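# Move the odd-colored relay into the black tray

## Task

Find the one relay among six whose button color differs from the rest, pull it out, and leave it resting in the black parts tray. The task fails if any other relay is left partly lifted or tilted, if the result only holds while the robot supports it, or if anything the robot is touching at the end sinks more than about a fingernail's width once released.

## Robot and tools

The robot is a single 7-joint arm with a two-finger parallel gripper. Joints, base to hand, with ranges in rad: waist -6.283 to 6.283, shoulder -2.250 to 2.250, upper arm roll -6.283 to 6.283, elbow -2.580 to 2.580, forearm roll -6.283 to 6.283, wrist pitch -2.100 to 2.100, wrist roll -6.283 to 6.283. Load limits are 49.1 N m for the first four joints and 30.9 N m for the last three, and a held object's weight counts toward them. If contact torque hits a limit, a TORQUE FAULT freezes the arm for 10 s and the rest of that call is dropped.

Frames. The scene frame has its origin on the table surface beneath the arm base, +z up, and +y to the left when facing along +x. The base may be tilted. Results report end_effector_position (metres) and end_effector_quat_wxyz in this frame; at long reach the printed position can be off. The gripper frame: fingers point along +z, close and open along x. The reported point lies between the pads; fingertips extend 17.5 mm past it. Pure rotations pivot around that point, which sits 25 mm from the last joint's axis toward gripper -y.

Row format (used by both motion tools). A row is 9 numbers, each in [-1, 1]: dx, dy, dz, rx, ry, rz, position, force_limit, speed. The first six are an offset, not a pose: expressed in the gripper's own axes, relative to the gripper's measured pose at the start of the action (for a call's first action, the pose in the last result of this scene). 1.0 equals 0.6 m of travel or 180 degrees; rx, ry, rz form one rotation vector. position: +1 opens fully (50 mm gap), near -0.65 the pads meet, -1 means close until blocked. force_limit per pad: -1 about 20 N, 0 about 102 N, +1 about 185 N (actual grip up to ~17% more). speed of the finger gap: -1 is 20 mm/s, 0 is 85, +1 is 150.

execute_actions(actions): a list of actions run in sequence. Each action is a table of up to 15 rows, one per 1/30 s step; if shorter, its last row repeats to fill 15 steps (0.5 s). Every row in an action is measured from that action's start pose, not from the preceding row. An empty list just returns state and images. Each step, the commanded pose is clipped to within 70 mm and 16 degrees of the measured pose, and damped inverse kinematics favors position over orientation. After an action the arm continues at most to the last clipped pose, so large offsets need further actions. "Hand target" shows where the controller is heading.

move(target, speed, blocking): target is one row as above, offsets from the pose in this scene's latest result showing one; finger values are applied at the start. It drives the gripper along a straight line for 0.5 to 10 s (cut off at 10 s), turning the shorter way. speed is the path top speed in m/s, 0.002 to 0.5 (default 0.25); turning up to twice that in rad/s. The path ignores obstacles, and the real hand can lag, deviate, or overshoot speed, mostly near full arm extension. Faster contact and targets set deeper past a surface press harder. The result adds a "move:" line: done, off_target, moving, held or fault, plus active limits (limits=paced: pose clipped; limits=held: some steps blocked, after which motion may jump fast) and distance to target. With blocking=false you get a result after 0.5 s while motion continues; until its end is shown, other moves and execute_actions are refused, so use wait or stop.

wait(seconds): 0 to 10; arm keeps its last command, returns early if a running move finishes. stop(): brakes a running move (needs room, more at speed); fingers keep moving. zoom_image(camera, region): camera is cam_head_left, cam_head_right or cam_wrist (all 672x504); region [x0, y0, x1, y1] pixels from top-left, at most 504 by 504. finished_scene(scene): pass the current scene number to end it irreversibly; it reports success. Replying without a tool call ends everything.

Gripping: send position -1 and keep it; object_status 2 means the fingers stopped on something while closing. 0 = moving, 1 = blocked while opening, 3 = reached position or pads met (likely empty). Any new position value resets status to 0 briefly. Stopped fingers only accept new force or speed after a position change of at least 0.01. To soften a grip, open first. Fingers re-close on their own if the grip is lost, except after gripping at force_limit -1. Gripping a fixed, off-center object weakens over time. Opening in mm is about (250 - position_measured) times 0.202.

Other notes: the arm holds its last command while you are thinking. Joints move synchronized and stop together on reversal; large moves may return before arriving. "pose unreachable" means the clearance check (which includes the mounting block) altered or blocked the command. Joint torque readings carry fixed offsets, scale and noise. Holding loads heats motors: a MOTOR HOT warning from 60 °C, and at 75 °C an OVER-TEMPERATURE FAULT lets the arm sink. Parts may occasionally be tugged or pushed by outside disturbances.

Avoid: knocking anything off the table, dropping or slamming parts, hard pushes, disturbing the other relays, and leaving the gripper resting on or pressing the tray or relay at the end. Release and lift clear before finishing.

Each tool is called in YAML: its name, and indented under it one key for each argument.

## Session

execute_actions:
  actions: []

Scene clock: 0.00 s.
end_effector_position=(+0.7120, +0.0787, +0.2475) position_measured=3 object_status=3 end_effector_quat_wxyz=(+0.494, -0.327, +0.762, +0.261)
Joint positions: [ 0.491  1.505 -0.447  1.18   1.657 -1.374  2.106]
Joint velocities: [-0.    -0.     0.     0.     0.    -0.001 -0.003]
Joint torques (N m, as the joint torque sensors report them, + toward a larger angle): no reading
Motor temperatures (°C, as the motors report them): [31 31 25 32 34 34 34]
Hand target: +0.712, +0.079, +0.248; +0.494, -0.327, +0.762, +0.261

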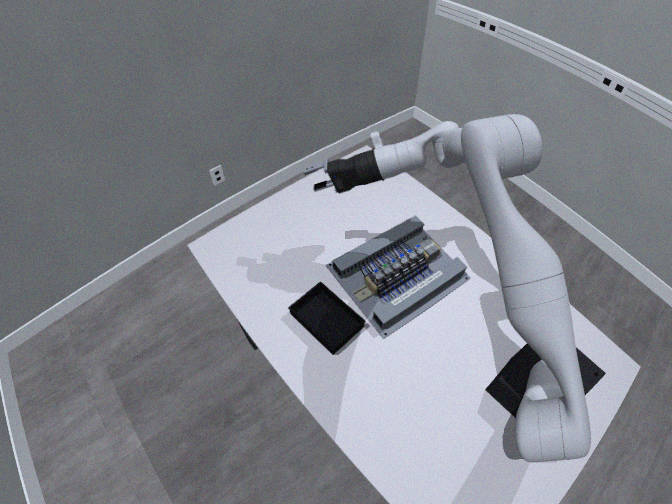

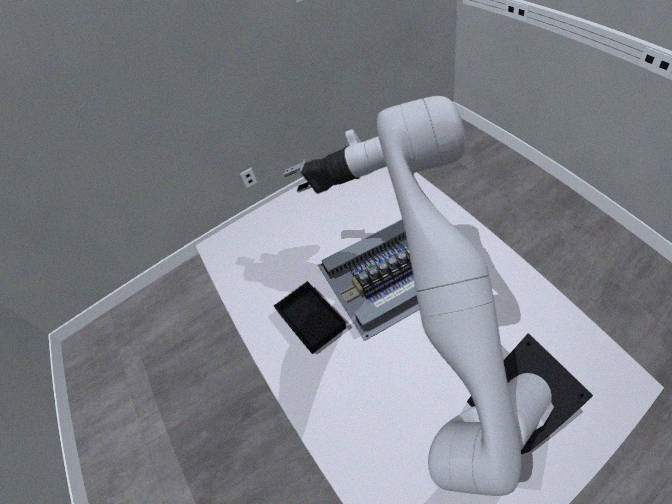

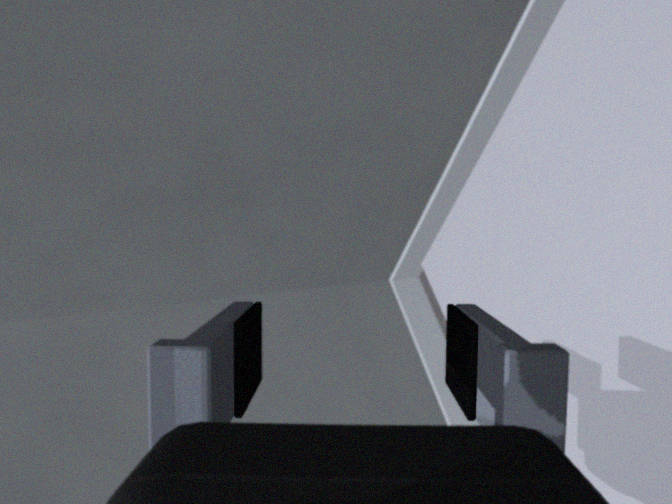

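zoom_image:
  camera: "cam_head_left"
  region: [280, 200, 490, 360]

zoom_image:
  camera: "cam_head_left"
  region: [350, 225, 450, 310]

zoom_image:
  camera: "cam_head_right"
  region: [310, 215, 430, 345]

Region (280, 200, 490, 360) of cam_head_left's 672x504 image, scaled by 2.400, with more detail than that image has; it fills the top 384 rows of this view, and the rest is white.

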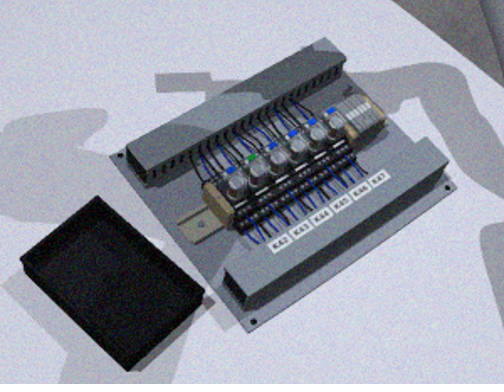

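Region (350, 225, 450, 310) of cam_head_left's 672x504 image, scaled by 5.040, with more detail than that image has; it fills the top 428 rows of this view, and the rest is white.

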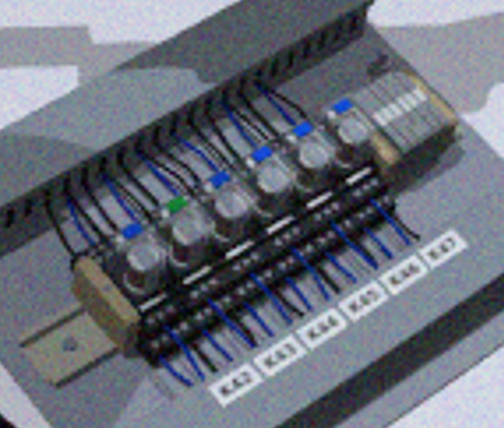

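Region (310, 215, 430, 345) of cam_head_right's 672x504 image, scaled by 3.877, with more detail than that image has; it fills the left 465 columns of this view, and the rest is white.

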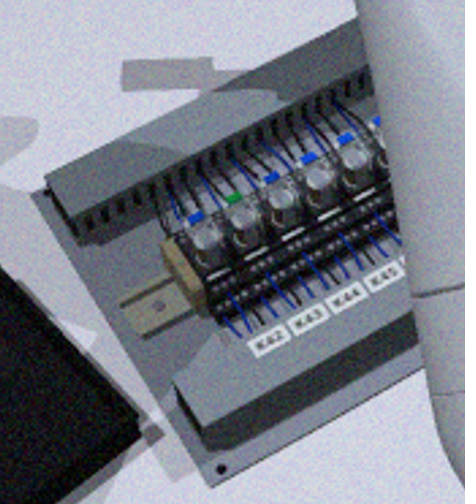

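move:
  target: [0.3363, 0.2291, -0.1942, 0.2002, 0.3342, 0.2563, 1, 0, 0]
  speed: 0.33

Scene clock: 8.13 s.
end_effector_position=(+0.4793, +0.0354, +0.1146) position_measured=3 object_status=3 end_effector_quat_wxyz=(-0.000, +0.054, +0.999, +0.000)
Joint positions: [ 0.061  0.99   0.085  1.61   2.196 -1.096  0.874]
Joint velocities: [-0.009  0.002 -0.003 -0.003  0.006 -0.    -0.004]
Joint torques (N m, as the joint torque sensors report them, + toward a larger angle): [ 14.65 -15.18   7.86  -4.64   0.2   -0.44   0.22]
Motor temperatures (°C, as the motors report them): [31 31 25 32 34 34 34]
Hand target: +0.479, +0.036, +0.114; -0.001, +0.054, +0.999, +0.000
Off the commanded pose: 0.001 m, 0 deg.
move: done

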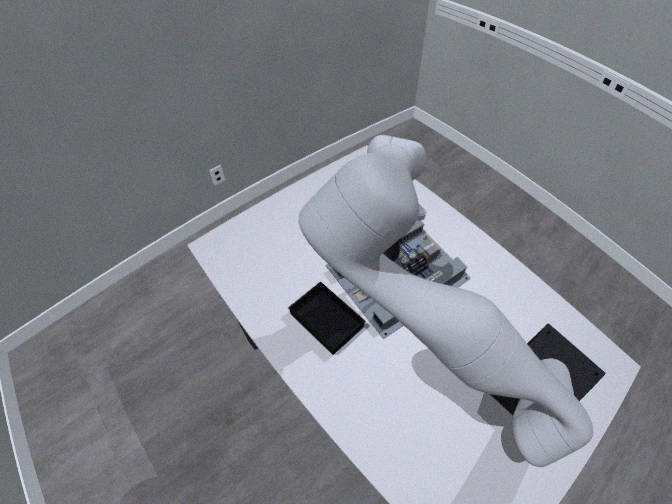

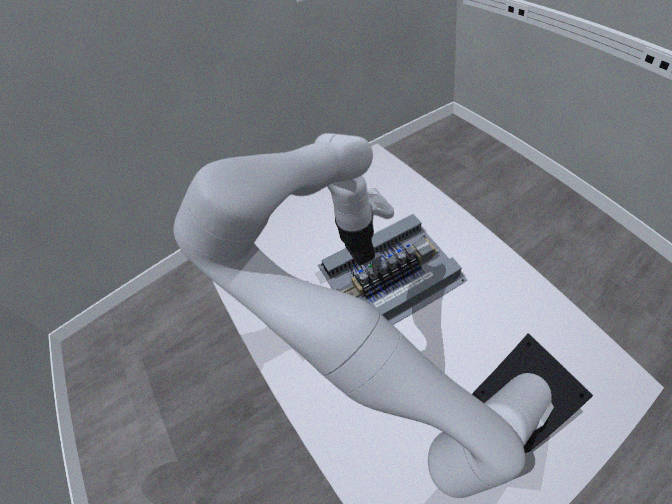

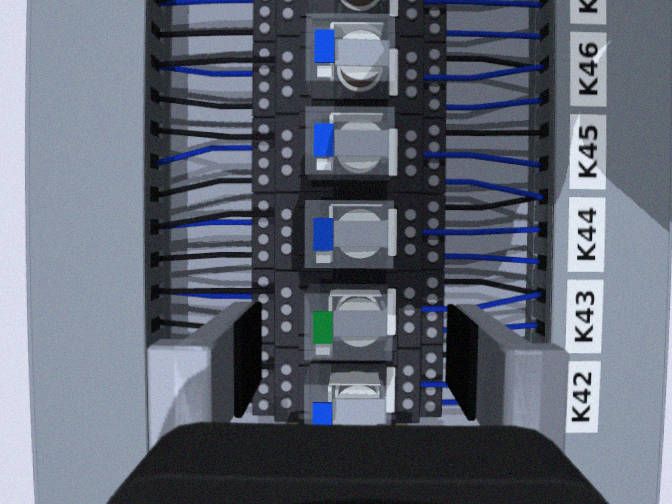

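Very close to the estimate. Let me zoom in to measure the alignment precisely.

zoom_image:
  camera: "cam_wrist"
  region: [220, 170, 490, 430]

zoom_image:
  camera: "cam_wrist"
  region: [220, 0, 490, 260]

Region (220, 170, 490, 430) of cam_wrist's 672x504 image, scaled by 1.867; it fills the top 485 rows of this view, and the rest is white.

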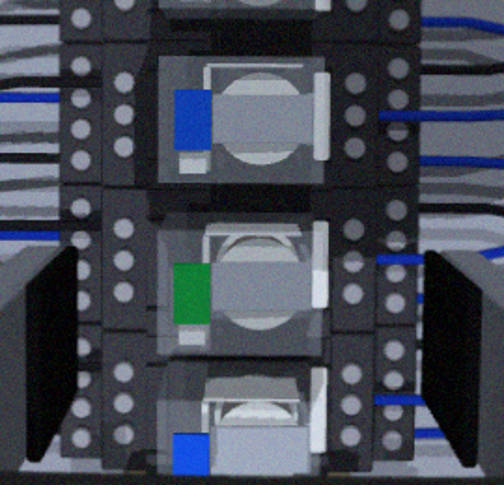

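Region (220, 0, 490, 260) of cam_wrist's 672x504 image, scaled by 1.867; it fills the top 485 rows of this view, and the rest is white.

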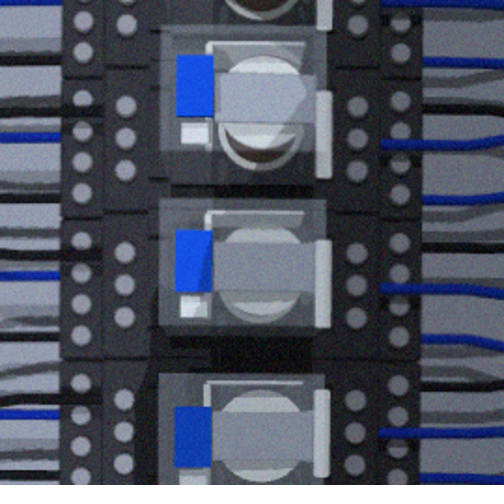

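move:
  target: [-0.0027, -0.0008, 0.0943, 0, 0, -0.002, 1, 0, 0]
  speed: 0.08

zoom_image:
  camera: "cam_wrist"
  region: [220, 170, 490, 430]

Scene clock: 11.20 s.
end_effector_position=(+0.4809, +0.0346, +0.0583) position_measured=3 object_status=3 end_effector_quat_wxyz=(-0.000, +0.051, +0.999, +0.000)
Joint positions: [ 0.014  1.061  0.038  1.633  2.126 -0.988  0.923]
Joint velocities: [-0.001  0.004 -0.001  0.     0.002  0.001 -0.001]
Joint torques (N m, as the joint torque sensors report them, + toward a larger angle): [ 14.8  -15.67   7.7   -3.79   0.27  -0.22   0.  ]
Motor temperatures (°C, as the motors report them): [31 31 25 32 34 34 34]
Hand target: +0.481, +0.035, +0.058; -0.001, +0.051, +0.999, +0.000
Off the commanded pose: 0.000 m, 0 deg.
move: done

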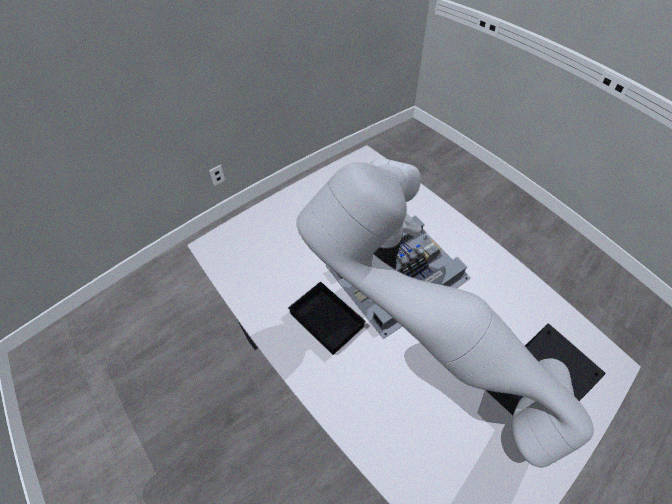

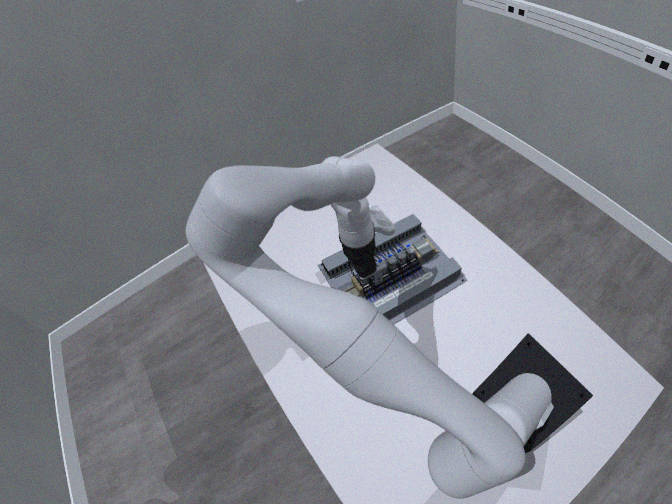

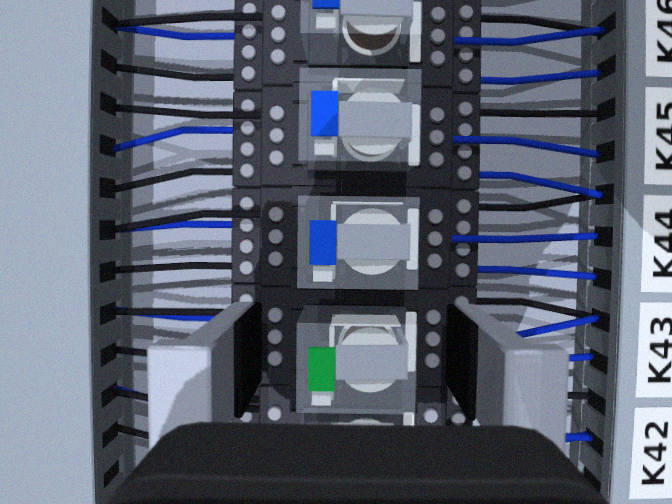

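Region (220, 170, 490, 430) of cam_wrist's 672x504 image, scaled by 1.867; it fills the top 485 rows of this view, and the rest is white.

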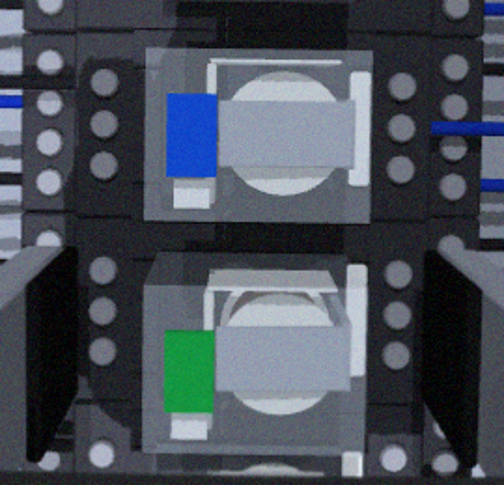

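execute_actions:
  actions:
    - [[0.0002,0.0008,0,0,0,0,-1,0,-0.4],[0.0003,0.0015,0,0,0,0,-1,0,-0.4]]

wait:
  seconds: 0.3

Scene clock: 12.77 s.
end_effector_position=(+0.4808, +0.0355, +0.0583) position_measured=119 object_status=0 end_effector_quat_wxyz=(-0.000, +0.051, +0.999, +0.000)
Joint positions: [ 0.013  1.059  0.038  1.635  2.125 -0.988  0.922]
Joint velocities: [-0.     0.    -0.     0.     0.     0.001  0.003]
Joint torques (N m, as the joint torque sensors report them, + toward a larger angle): [ 14.66 -16.07   7.36  -3.82   0.4   -0.13   0.43]
Motor temperatures (°C, as the motors report them): [31 31 25 32 34 34 34]
Hand target: +0.481, +0.036, +0.058; -0.000, +0.051, +0.999, +0.000
Off the commanded pose: 0.000 m, 0 deg.

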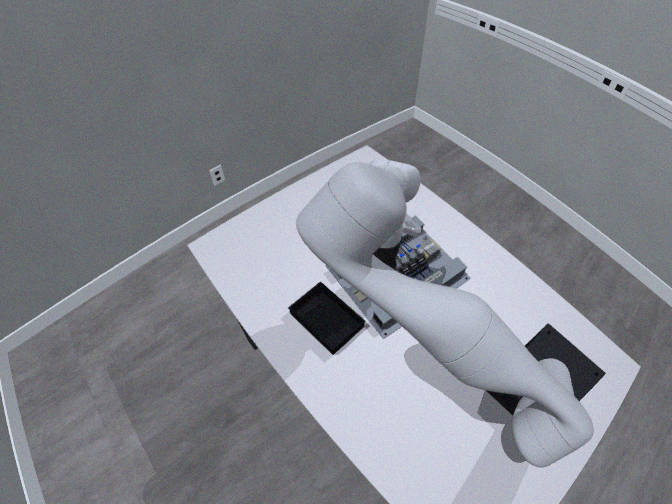

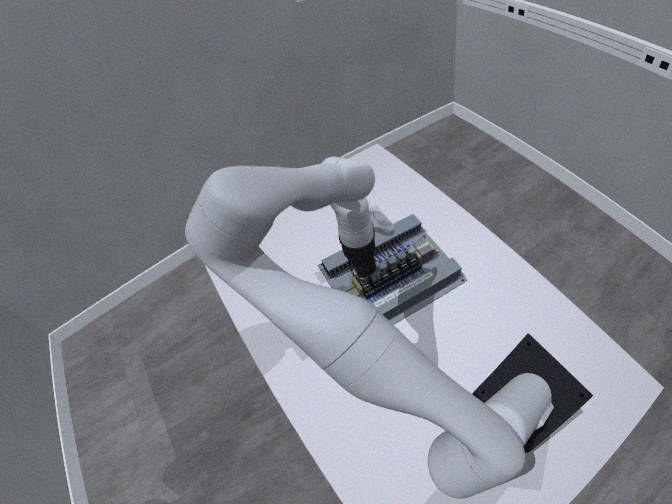

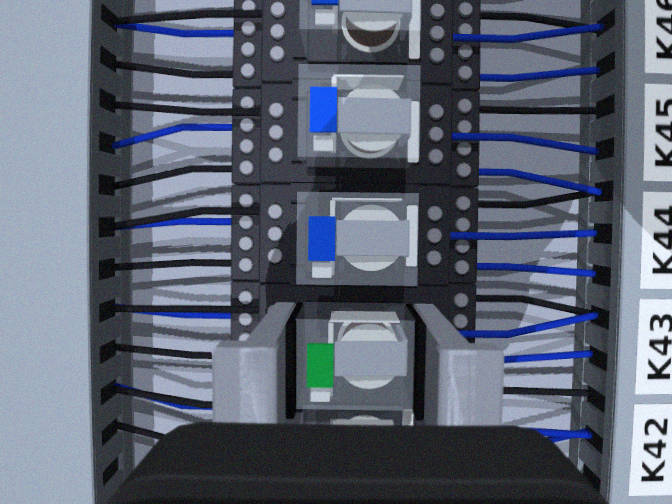

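Scene clock: 13.07 s.
end_effector_position=(+0.4808, +0.0355, +0.0583) position_measured=119 object_status=2 end_effector_quat_wxyz=(-0.000, +0.051, +0.999, +0.000)
Joint positions: [ 0.013  1.059  0.038  1.635  2.125 -0.988  0.922]
Joint velocities: [ 0.001  0.001  0.    -0.     0.002 -0.    -0.001]
Joint torques (N m, as the joint torque sensors report them, + toward a larger angle): [ 14.38 -15.92   7.43  -4.23   0.21  -0.21   0.44]
Motor temperatures (°C, as the motors report them): [31 31 25 32 34 34 34]
Hand target: +0.481, +0.036, +0.058; -0.000, +0.051, +0.999, +0.000
Off the commanded pose: 0.000 m, 0 deg.
wait: 0.30 s; at rest by 0.17 s

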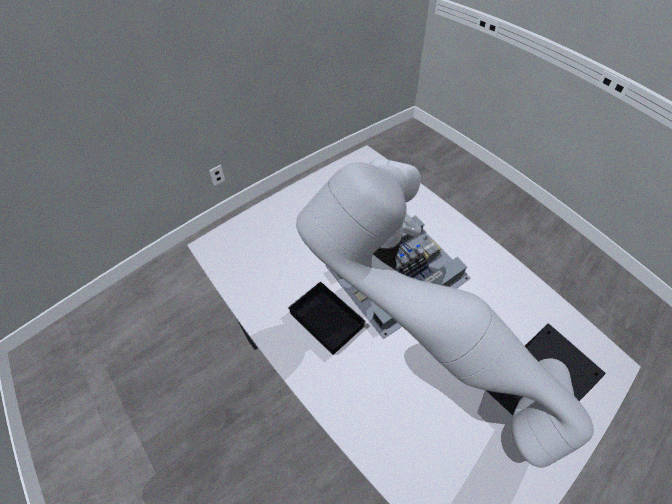

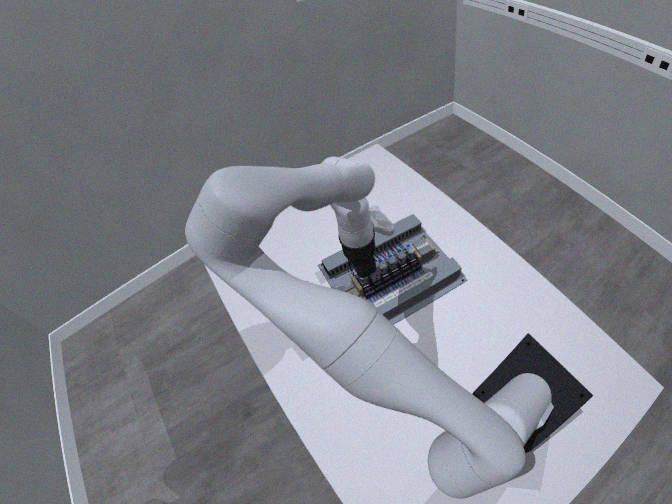

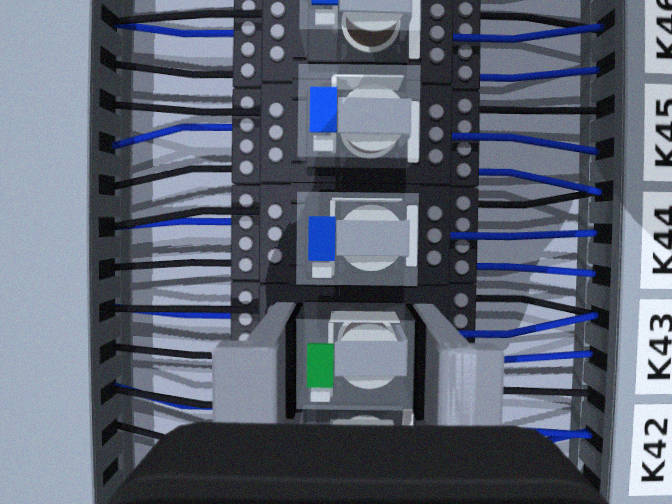

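execute_actions:
  actions:
    - [[-0.0002,-0.0001,-0.0002,0,0.0003,0,-1,0,-0.4],[-0.0006,-0.0002,-0.0008,0.0001,0.0013,0,-1,0,-0.4],[-0.0014,-0.0004,-0.0017,0.0002,0.0028,0,-1,0,-0.4],[-0.0024,-0.0008,-0.0030,0.0004,0.0049,0,-1,0,-0.4],[-0.0035,-0.0011,-0.0045,0.0006,0.0073,0,-1,0,-0.4],[-0.0048,-0.0015,-0.0061,0.0008,0.0099,0,-1,0,-0.4],[-0.0061,-0.0020,-0.0077,0.0010,0.0127,0,-1,0,-0.4],[-0.0074,-0.0024,-0.0093,0.0012,0.0153,0,-1,0,-0.4],[-0.0086,-0.0027,-0.0108,0.0014,0.0177,0,-1,0,-0.4],[-0.0096,-0.0031,-0.0121,0.0016,0.0198,0,-1,0,-0.4],[-0.0103,-0.0033,-0.0130,0.0017,0.0213,0,-1,0,-0.4],[-0.0108,-0.0034,-0.0136,0.0018,0.0223,0,-1,0,-0.4],[-0.0110,-0.0035,-0.0138,0.0018,0.0226,0,-1,0,-0.4]]

wait:
  seconds: 0.3

Scene clock: 21.77 s.
end_effector_position=(+0.4829, +0.0353, +0.0597) position_measured=119 object_status=2 end_effector_quat_wxyz=(-0.039, +0.052, +0.998, +0.002)
Joint positions: [-0.01   1.095  0.068  1.527  2.201 -1.094  0.828]
Joint velocities: [-0.024  0.053  0.029 -0.143  0.088 -0.139 -0.114]
Joint torques (N m, as the joint torque sensors report them, + toward a larger angle): [ 22.02 -24.57  12.46  -5.19   1.05  -1.08   0.05]
Motor temperatures (°C, as the motors report them): [31 31 25 32 34 34 34]
Hand target: +0.487, +0.033, +0.067; -0.036, +0.051, +0.998, -0.001
Off the commanded pose: 0.008 m, 0 deg.

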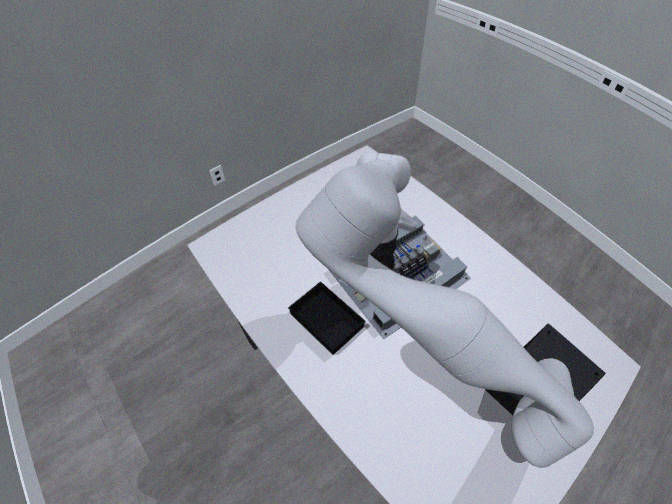

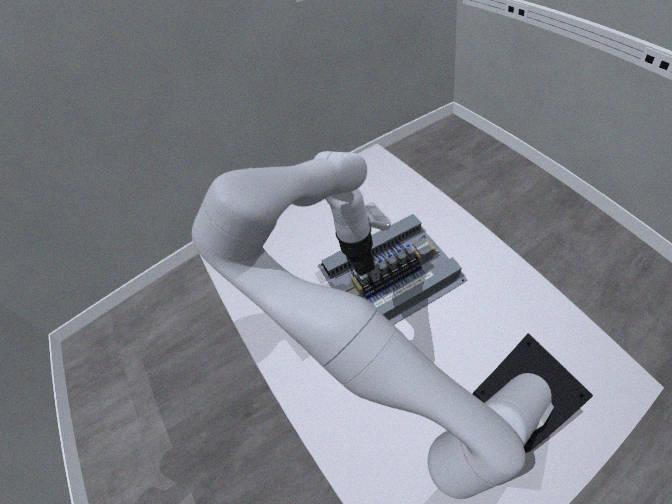

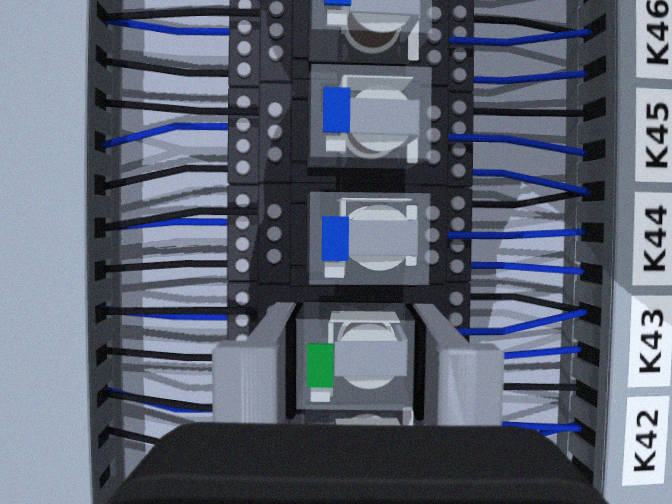

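Scene clock: 22.07 s.
end_effector_position=(+0.4831, +0.0353, +0.0596) position_measured=119 object_status=2 end_effector_quat_wxyz=(-0.042, +0.052, +0.998, +0.002)
Joint positions: [-0.012  1.098  0.07   1.519  2.206 -1.101  0.823]
Joint velocities: [-0.     0.     0.    -0.001  0.    -0.001  0.001]
Joint torques (N m, as the joint torque sensors report them, + toward a larger angle): [ 20.95 -22.96  12.12  -6.42   1.25  -0.66   0.56]
Motor temperatures (°C, as the motors report them): [31 31 25 32 34 34 34]
Hand target: +0.487, +0.033, +0.067; -0.036, +0.051, +0.998, -0.001
Off the commanded pose: 0.008 m, 1 deg.
wait: 0.30 s; at rest by 0.17 s

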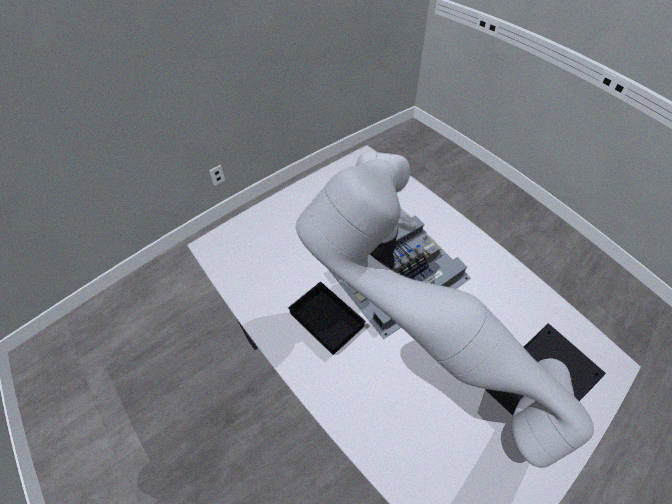

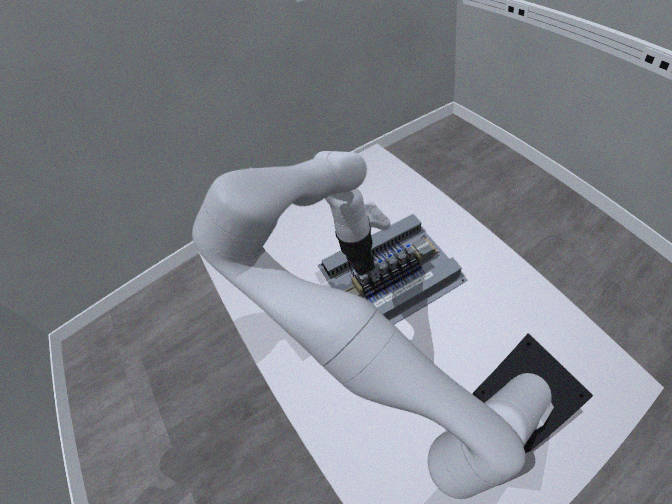

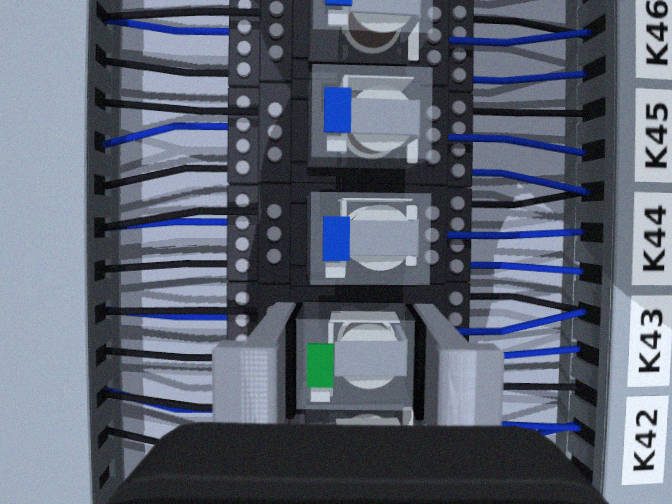

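execute_actions:
  actions:
    - [[-0.0060,-0.0036,-0.0122,0.0018,-0.0049,-0.0004,-1,0,-0.4],[-0.0056,-0.0036,-0.0123,0.0018,-0.0072,-0.0004,-1,0,-0.4],[-0.0050,-0.0036,-0.0124,0.0018,-0.0109,-0.0004,-1,0,-0.4],[-0.0041,-0.0036,-0.0125,0.0018,-0.0158,-0.0004,-1,0,-0.4],[-0.0031,-0.0036,-0.0126,0.0018,-0.0216,-0.0004,-1,0,-0.4],[-0.0020,-0.0036,-0.0128,0.0018,-0.0279,-0.0004,-1,0,-0.4],[-0.0009,-0.0036,-0.0129,0.0018,-0.0344,-0.0004,-1,0,-0.4],[0.0002,-0.0036,-0.0131,0.0018,-0.0407,-0.0004,-1,0,-0.4],[0.0012,-0.0036,-0.0132,0.0018,-0.0465,-0.0004,-1,0,-0.4],[0.0020,-0.0036,-0.0133,0.0018,-0.0514,-0.0004,-1,0,-0.4],[0.0027,-0.0036,-0.0134,0.0018,-0.0551,-0.0004,-1,0,-0.4],[0.0031,-0.0036,-0.0134,0.0018,-0.0574,-0.0004,-1,0,-0.4],[0.0032,-0.0036,-0.0135,0.0018,-0.0582,-0.0004,-1,0,-0.4]]

wait:
  seconds: 0.35

Scene clock: 24.23 s.
end_effector_position=(+0.4766, +0.0357, +0.0606) position_measured=119 object_status=2 end_effector_quat_wxyz=(+0.027, +0.052, +0.998, -0.003)
Joint positions: [ 0.037  1.028  0.012  1.718  2.065 -0.911  0.996]
Joint velocities: [ 0.14  -0.116 -0.174  0.397 -0.375  0.398  0.47 ]
Joint torques (N m, as the joint torque sensors report them, + toward a larger angle): [ 19.81 -20.08  12.27  -6.48   0.17   0.99  -0.07]
Motor temperatures (°C, as the motors report them): [31 31 26 32 34 34 34]
Hand target: +0.481, +0.033, +0.068; +0.046, +0.052, +0.998, -0.007
Off the commanded pose: 0.009 m, 3 deg.

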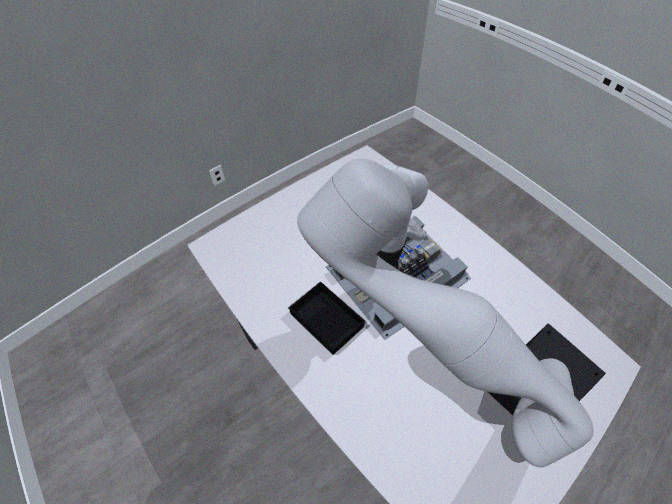

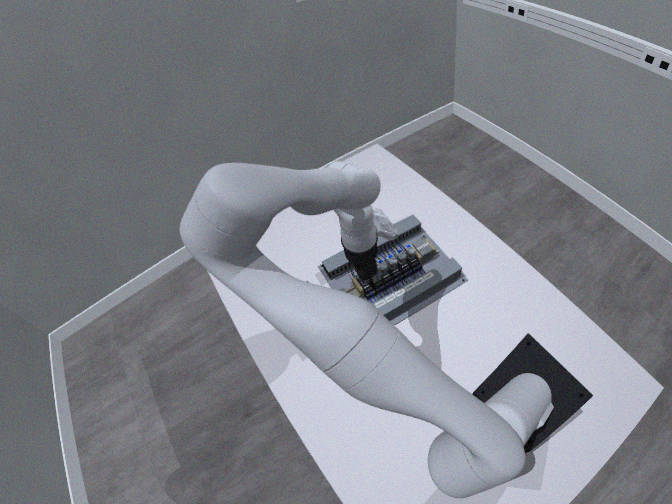

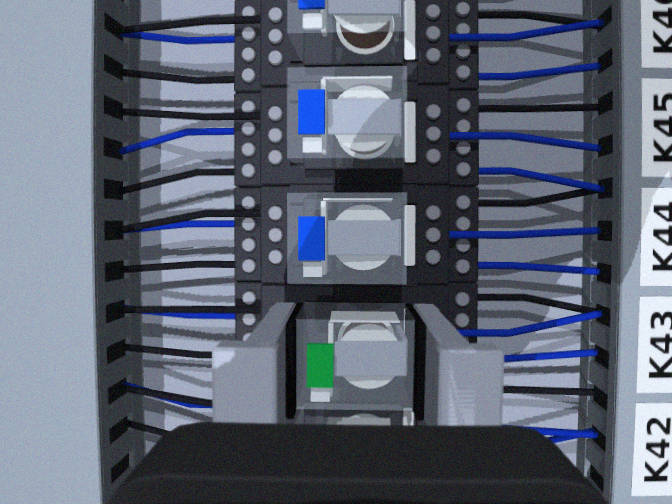

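Scene clock: 24.60 s.
end_effector_position=(+0.4760, +0.0359, +0.0608) position_measured=119 object_status=2 end_effector_quat_wxyz=(+0.039, +0.051, +0.998, -0.003)
Joint positions: [ 0.048  1.02  -0.002  1.747  2.037 -0.882  1.032]
Joint velocities: [ 0.001  0.    -0.001  0.    -0.001  0.    -0.   ]
Joint torques (N m, as the joint torque sensors report them, + toward a larger angle): [ 19.7  -21.86  11.96  -6.88  -0.44   0.99   0.06]
Motor temperatures (°C, as the motors report them): [31 31 26 32 34 34 34]
Hand target: +0.481, +0.033, +0.068; +0.046, +0.052, +0.998, -0.007
Off the commanded pose: 0.009 m, 1 deg.
wait: 0.37 s; at rest by 0.23 s

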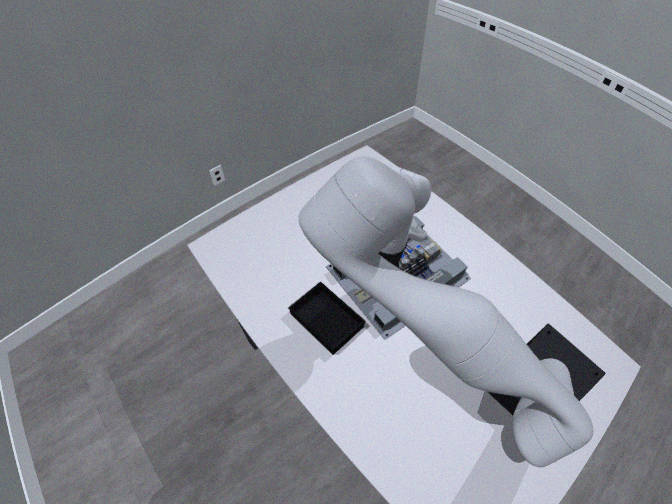

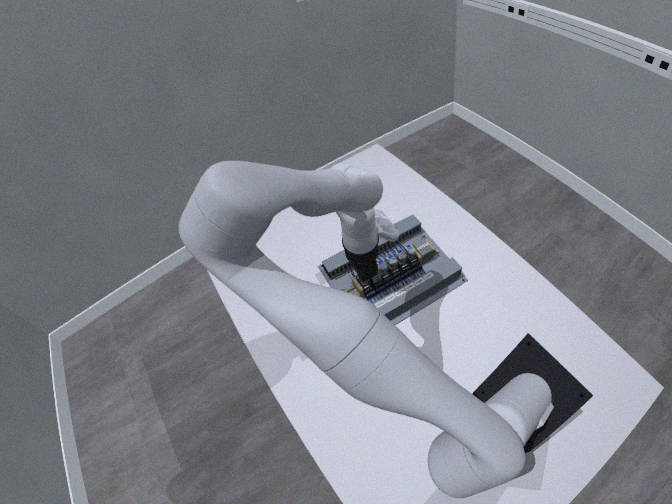

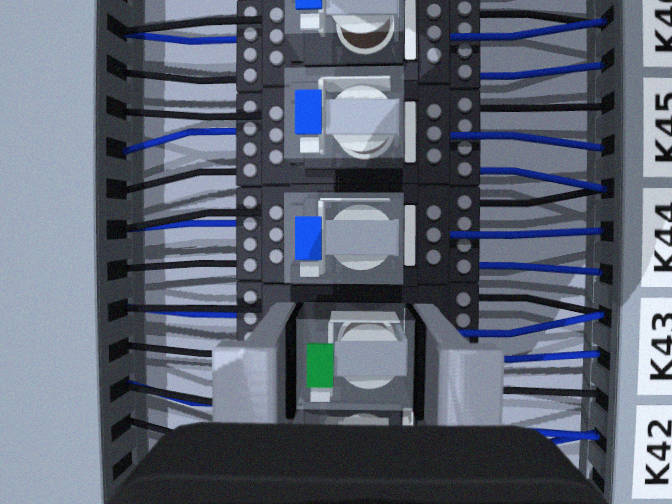

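execute_actions:
  actions: []

Scene clock: 27.13 s.
end_effector_position=(+0.4760, +0.0359, +0.0608) position_measured=119 object_status=2 end_effector_quat_wxyz=(+0.039, +0.051, +0.998, -0.003)
Joint positions: [ 0.048  1.02  -0.002  1.747  2.037 -0.882  1.032]
Joint velocities: [-0.     0.     0.    -0.001 -0.001 -0.    -0.001]
Joint torques (N m, as the joint torque sensors report them, + toward a larger angle): [ 19.8  -21.47  11.67  -6.53  -0.19   0.52   0.2 ]
Motor temperatures (°C, as the motors report them): [31 31 26 32 34 34 34]
Hand target: +0.481, +0.033, +0.068; +0.046, +0.052, +0.998, -0.007
Off the commanded pose: 0.009 m, 1 deg.

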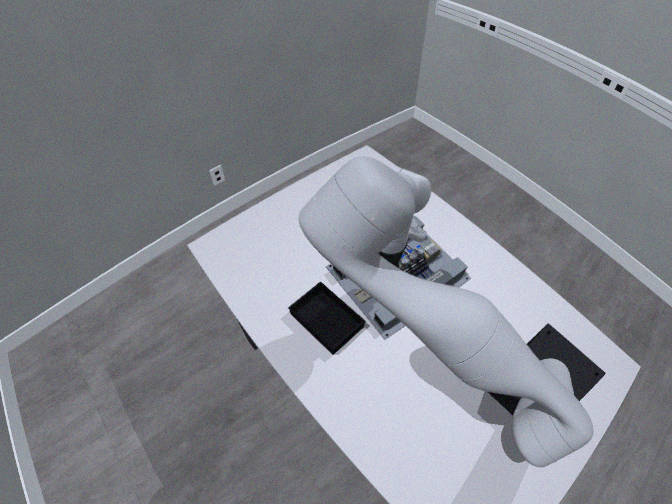

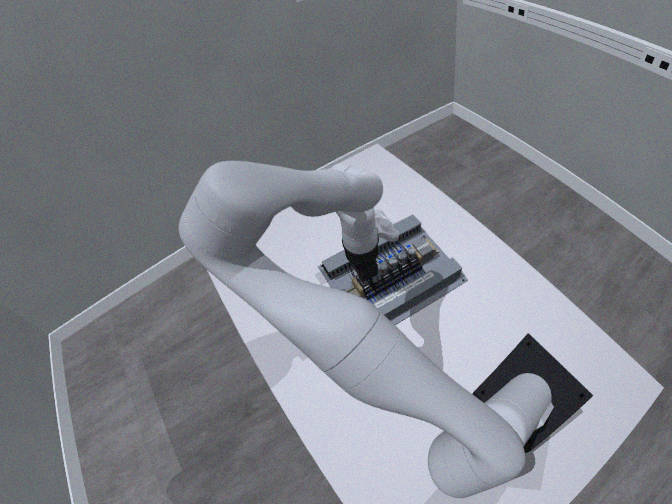

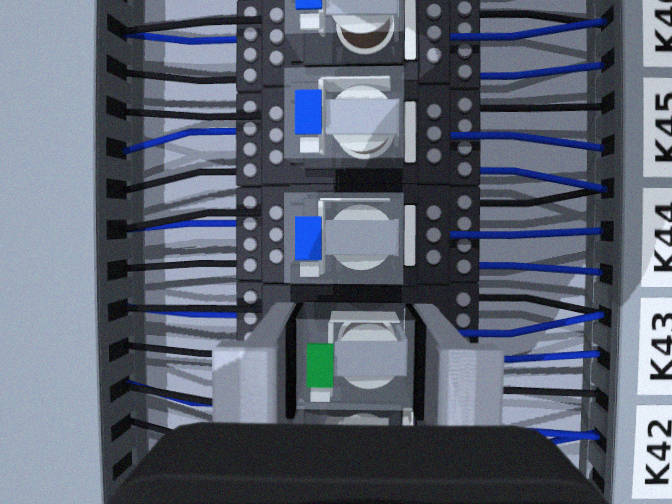

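execute_actions:
  actions:
    - [[-0.01078,-0.0036,-0.01091,0.0018,-0.00395,0,-1,0,-0.4],[-0.011,-0.0036,-0.01096,0.0018,-0.00232,0,-1,0,-0.4],[-0.01136,-0.0036,-0.01102,0.0018,0.00031,0,-1,0,-0.4],[-0.01184,-0.0036,-0.01112,0.0018,0.00384,0,-1,0,-0.4],[-0.01243,-0.0036,-0.01123,0.0018,0.0081,0,-1,0,-0.4],[-0.01308,-0.0036,-0.01135,0.0018,0.01291,0,-1,0,-0.4],[-0.01379,-0.0036,-0.01148,0.0018,0.01806,0,-1,0,-0.4],[-0.01451,-0.0036,-0.01162,0.0018,0.02334,0,-1,0,-0.4],[-0.01522,-0.0036,-0.01175,0.0018,0.02849,0,-1,0,-0.4],[-0.01588,-0.0036,-0.01188,0.0018,0.0333,0,-1,0,-0.4],[-0.01646,-0.0036,-0.01198,0.0018,0.03756,0,-1,0,-0.4],[-0.01694,-0.0036,-0.01208,0.0018,0.04109,0,-1,0,-0.4],[-0.0173,-0.0036,-0.01214,0.0018,0.04372,0,-1,0,-0.4],[-0.01752,-0.0036,-0.01219,0.0018,0.04535,0,-1,0,-0.4],[-0.0176,-0.0036,-0.0122,0.0018,0.0459,0,-1,0,-0.4]]

wait:
  seconds: 0.3

Scene clock: 29.63 s.
end_effector_position=(+0.4796, +0.0356, +0.0620) position_measured=119 object_status=2 end_effector_quat_wxyz=(-0.024, +0.051, +0.998, -0.001)
Joint positions: [-0.001  1.071  0.059  1.579  2.178 -1.05   0.863]
Joint velocities: [-0.096  0.16   0.117 -0.454  0.306 -0.443 -0.384]
Joint torques (N m, as the joint torque sensors report them, + toward a larger angle): [ 21.21 -22.12  13.32  -6.41   0.99   0.22   0.41]
Motor temperatures (°C, as the motors report them): [31 31 26 32 34 34 34]
Hand target: +0.485, +0.032, +0.069; -0.032, +0.052, +0.998, -0.003
Off the commanded pose: 0.010 m, 1 deg.

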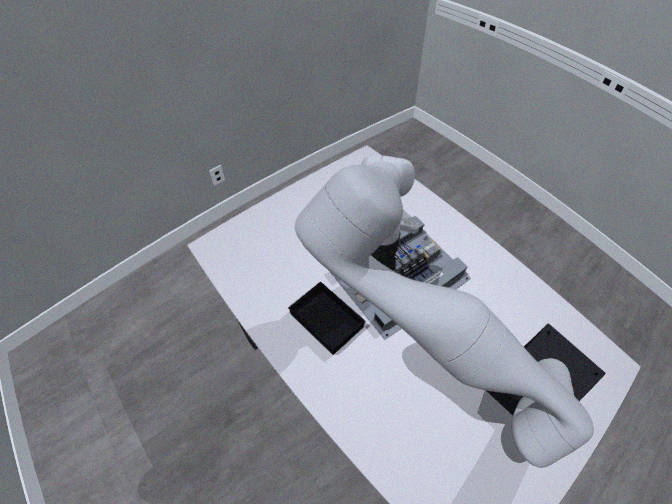

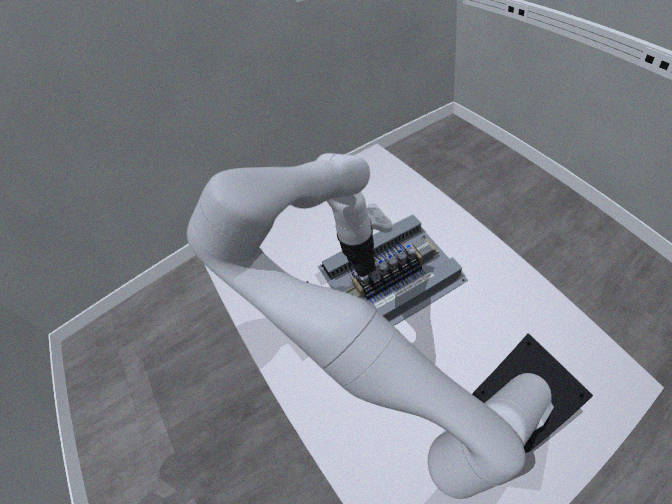

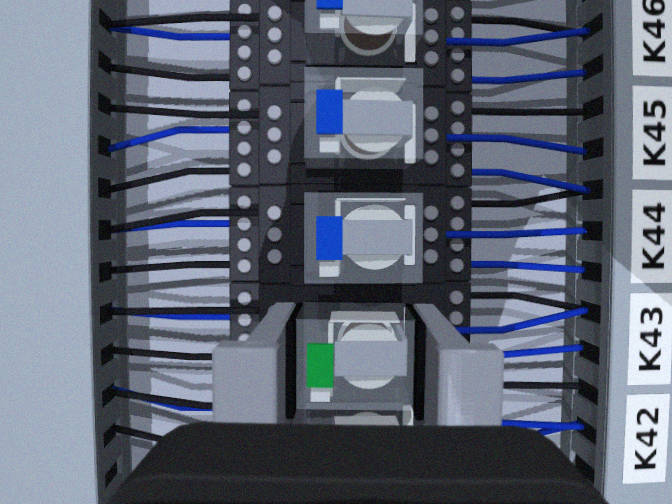

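Scene clock: 29.93 s.
end_effector_position=(+0.4805, +0.0356, +0.0621) position_measured=119 object_status=2 end_effector_quat_wxyz=(-0.039, +0.052, +0.998, +0.000)
Joint positions: [-0.009  1.086  0.069  1.539  2.204 -1.089  0.831]
Joint velocities: [-0.001  0.003  0.002 -0.004  0.    -0.007  0.001]
Joint torques (N m, as the joint torque sensors report them, + toward a larger angle): [ 20.28 -22.21  12.17  -6.06   0.84   0.22   0.09]
Motor temperatures (°C, as the motors report them): [31 31 26 32 34 34 34]
Hand target: +0.485, +0.032, +0.069; -0.032, +0.052, +0.998, -0.003
Off the commanded pose: 0.009 m, 1 deg.
wait: 0.30 s; at rest by 0.27 s

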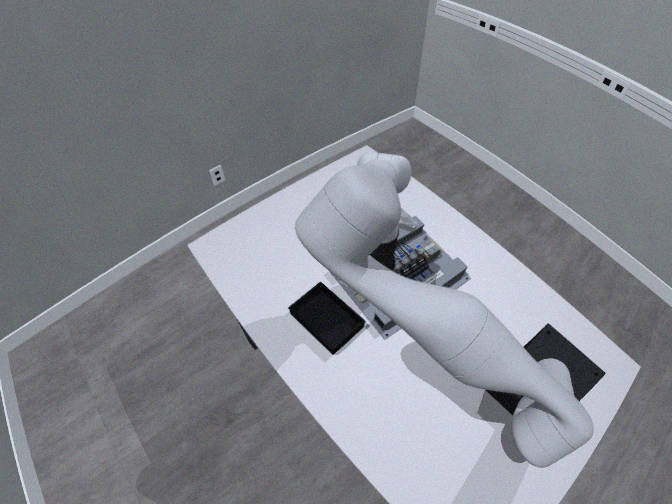

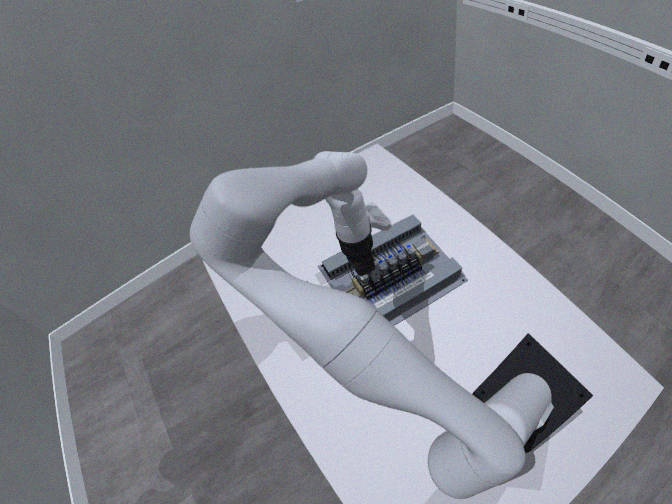

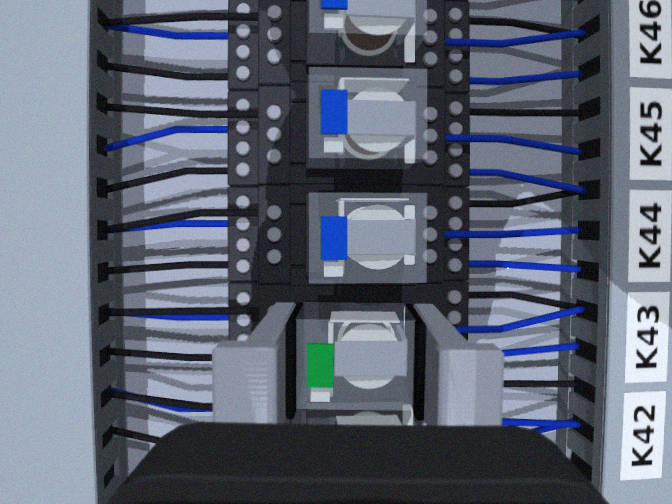

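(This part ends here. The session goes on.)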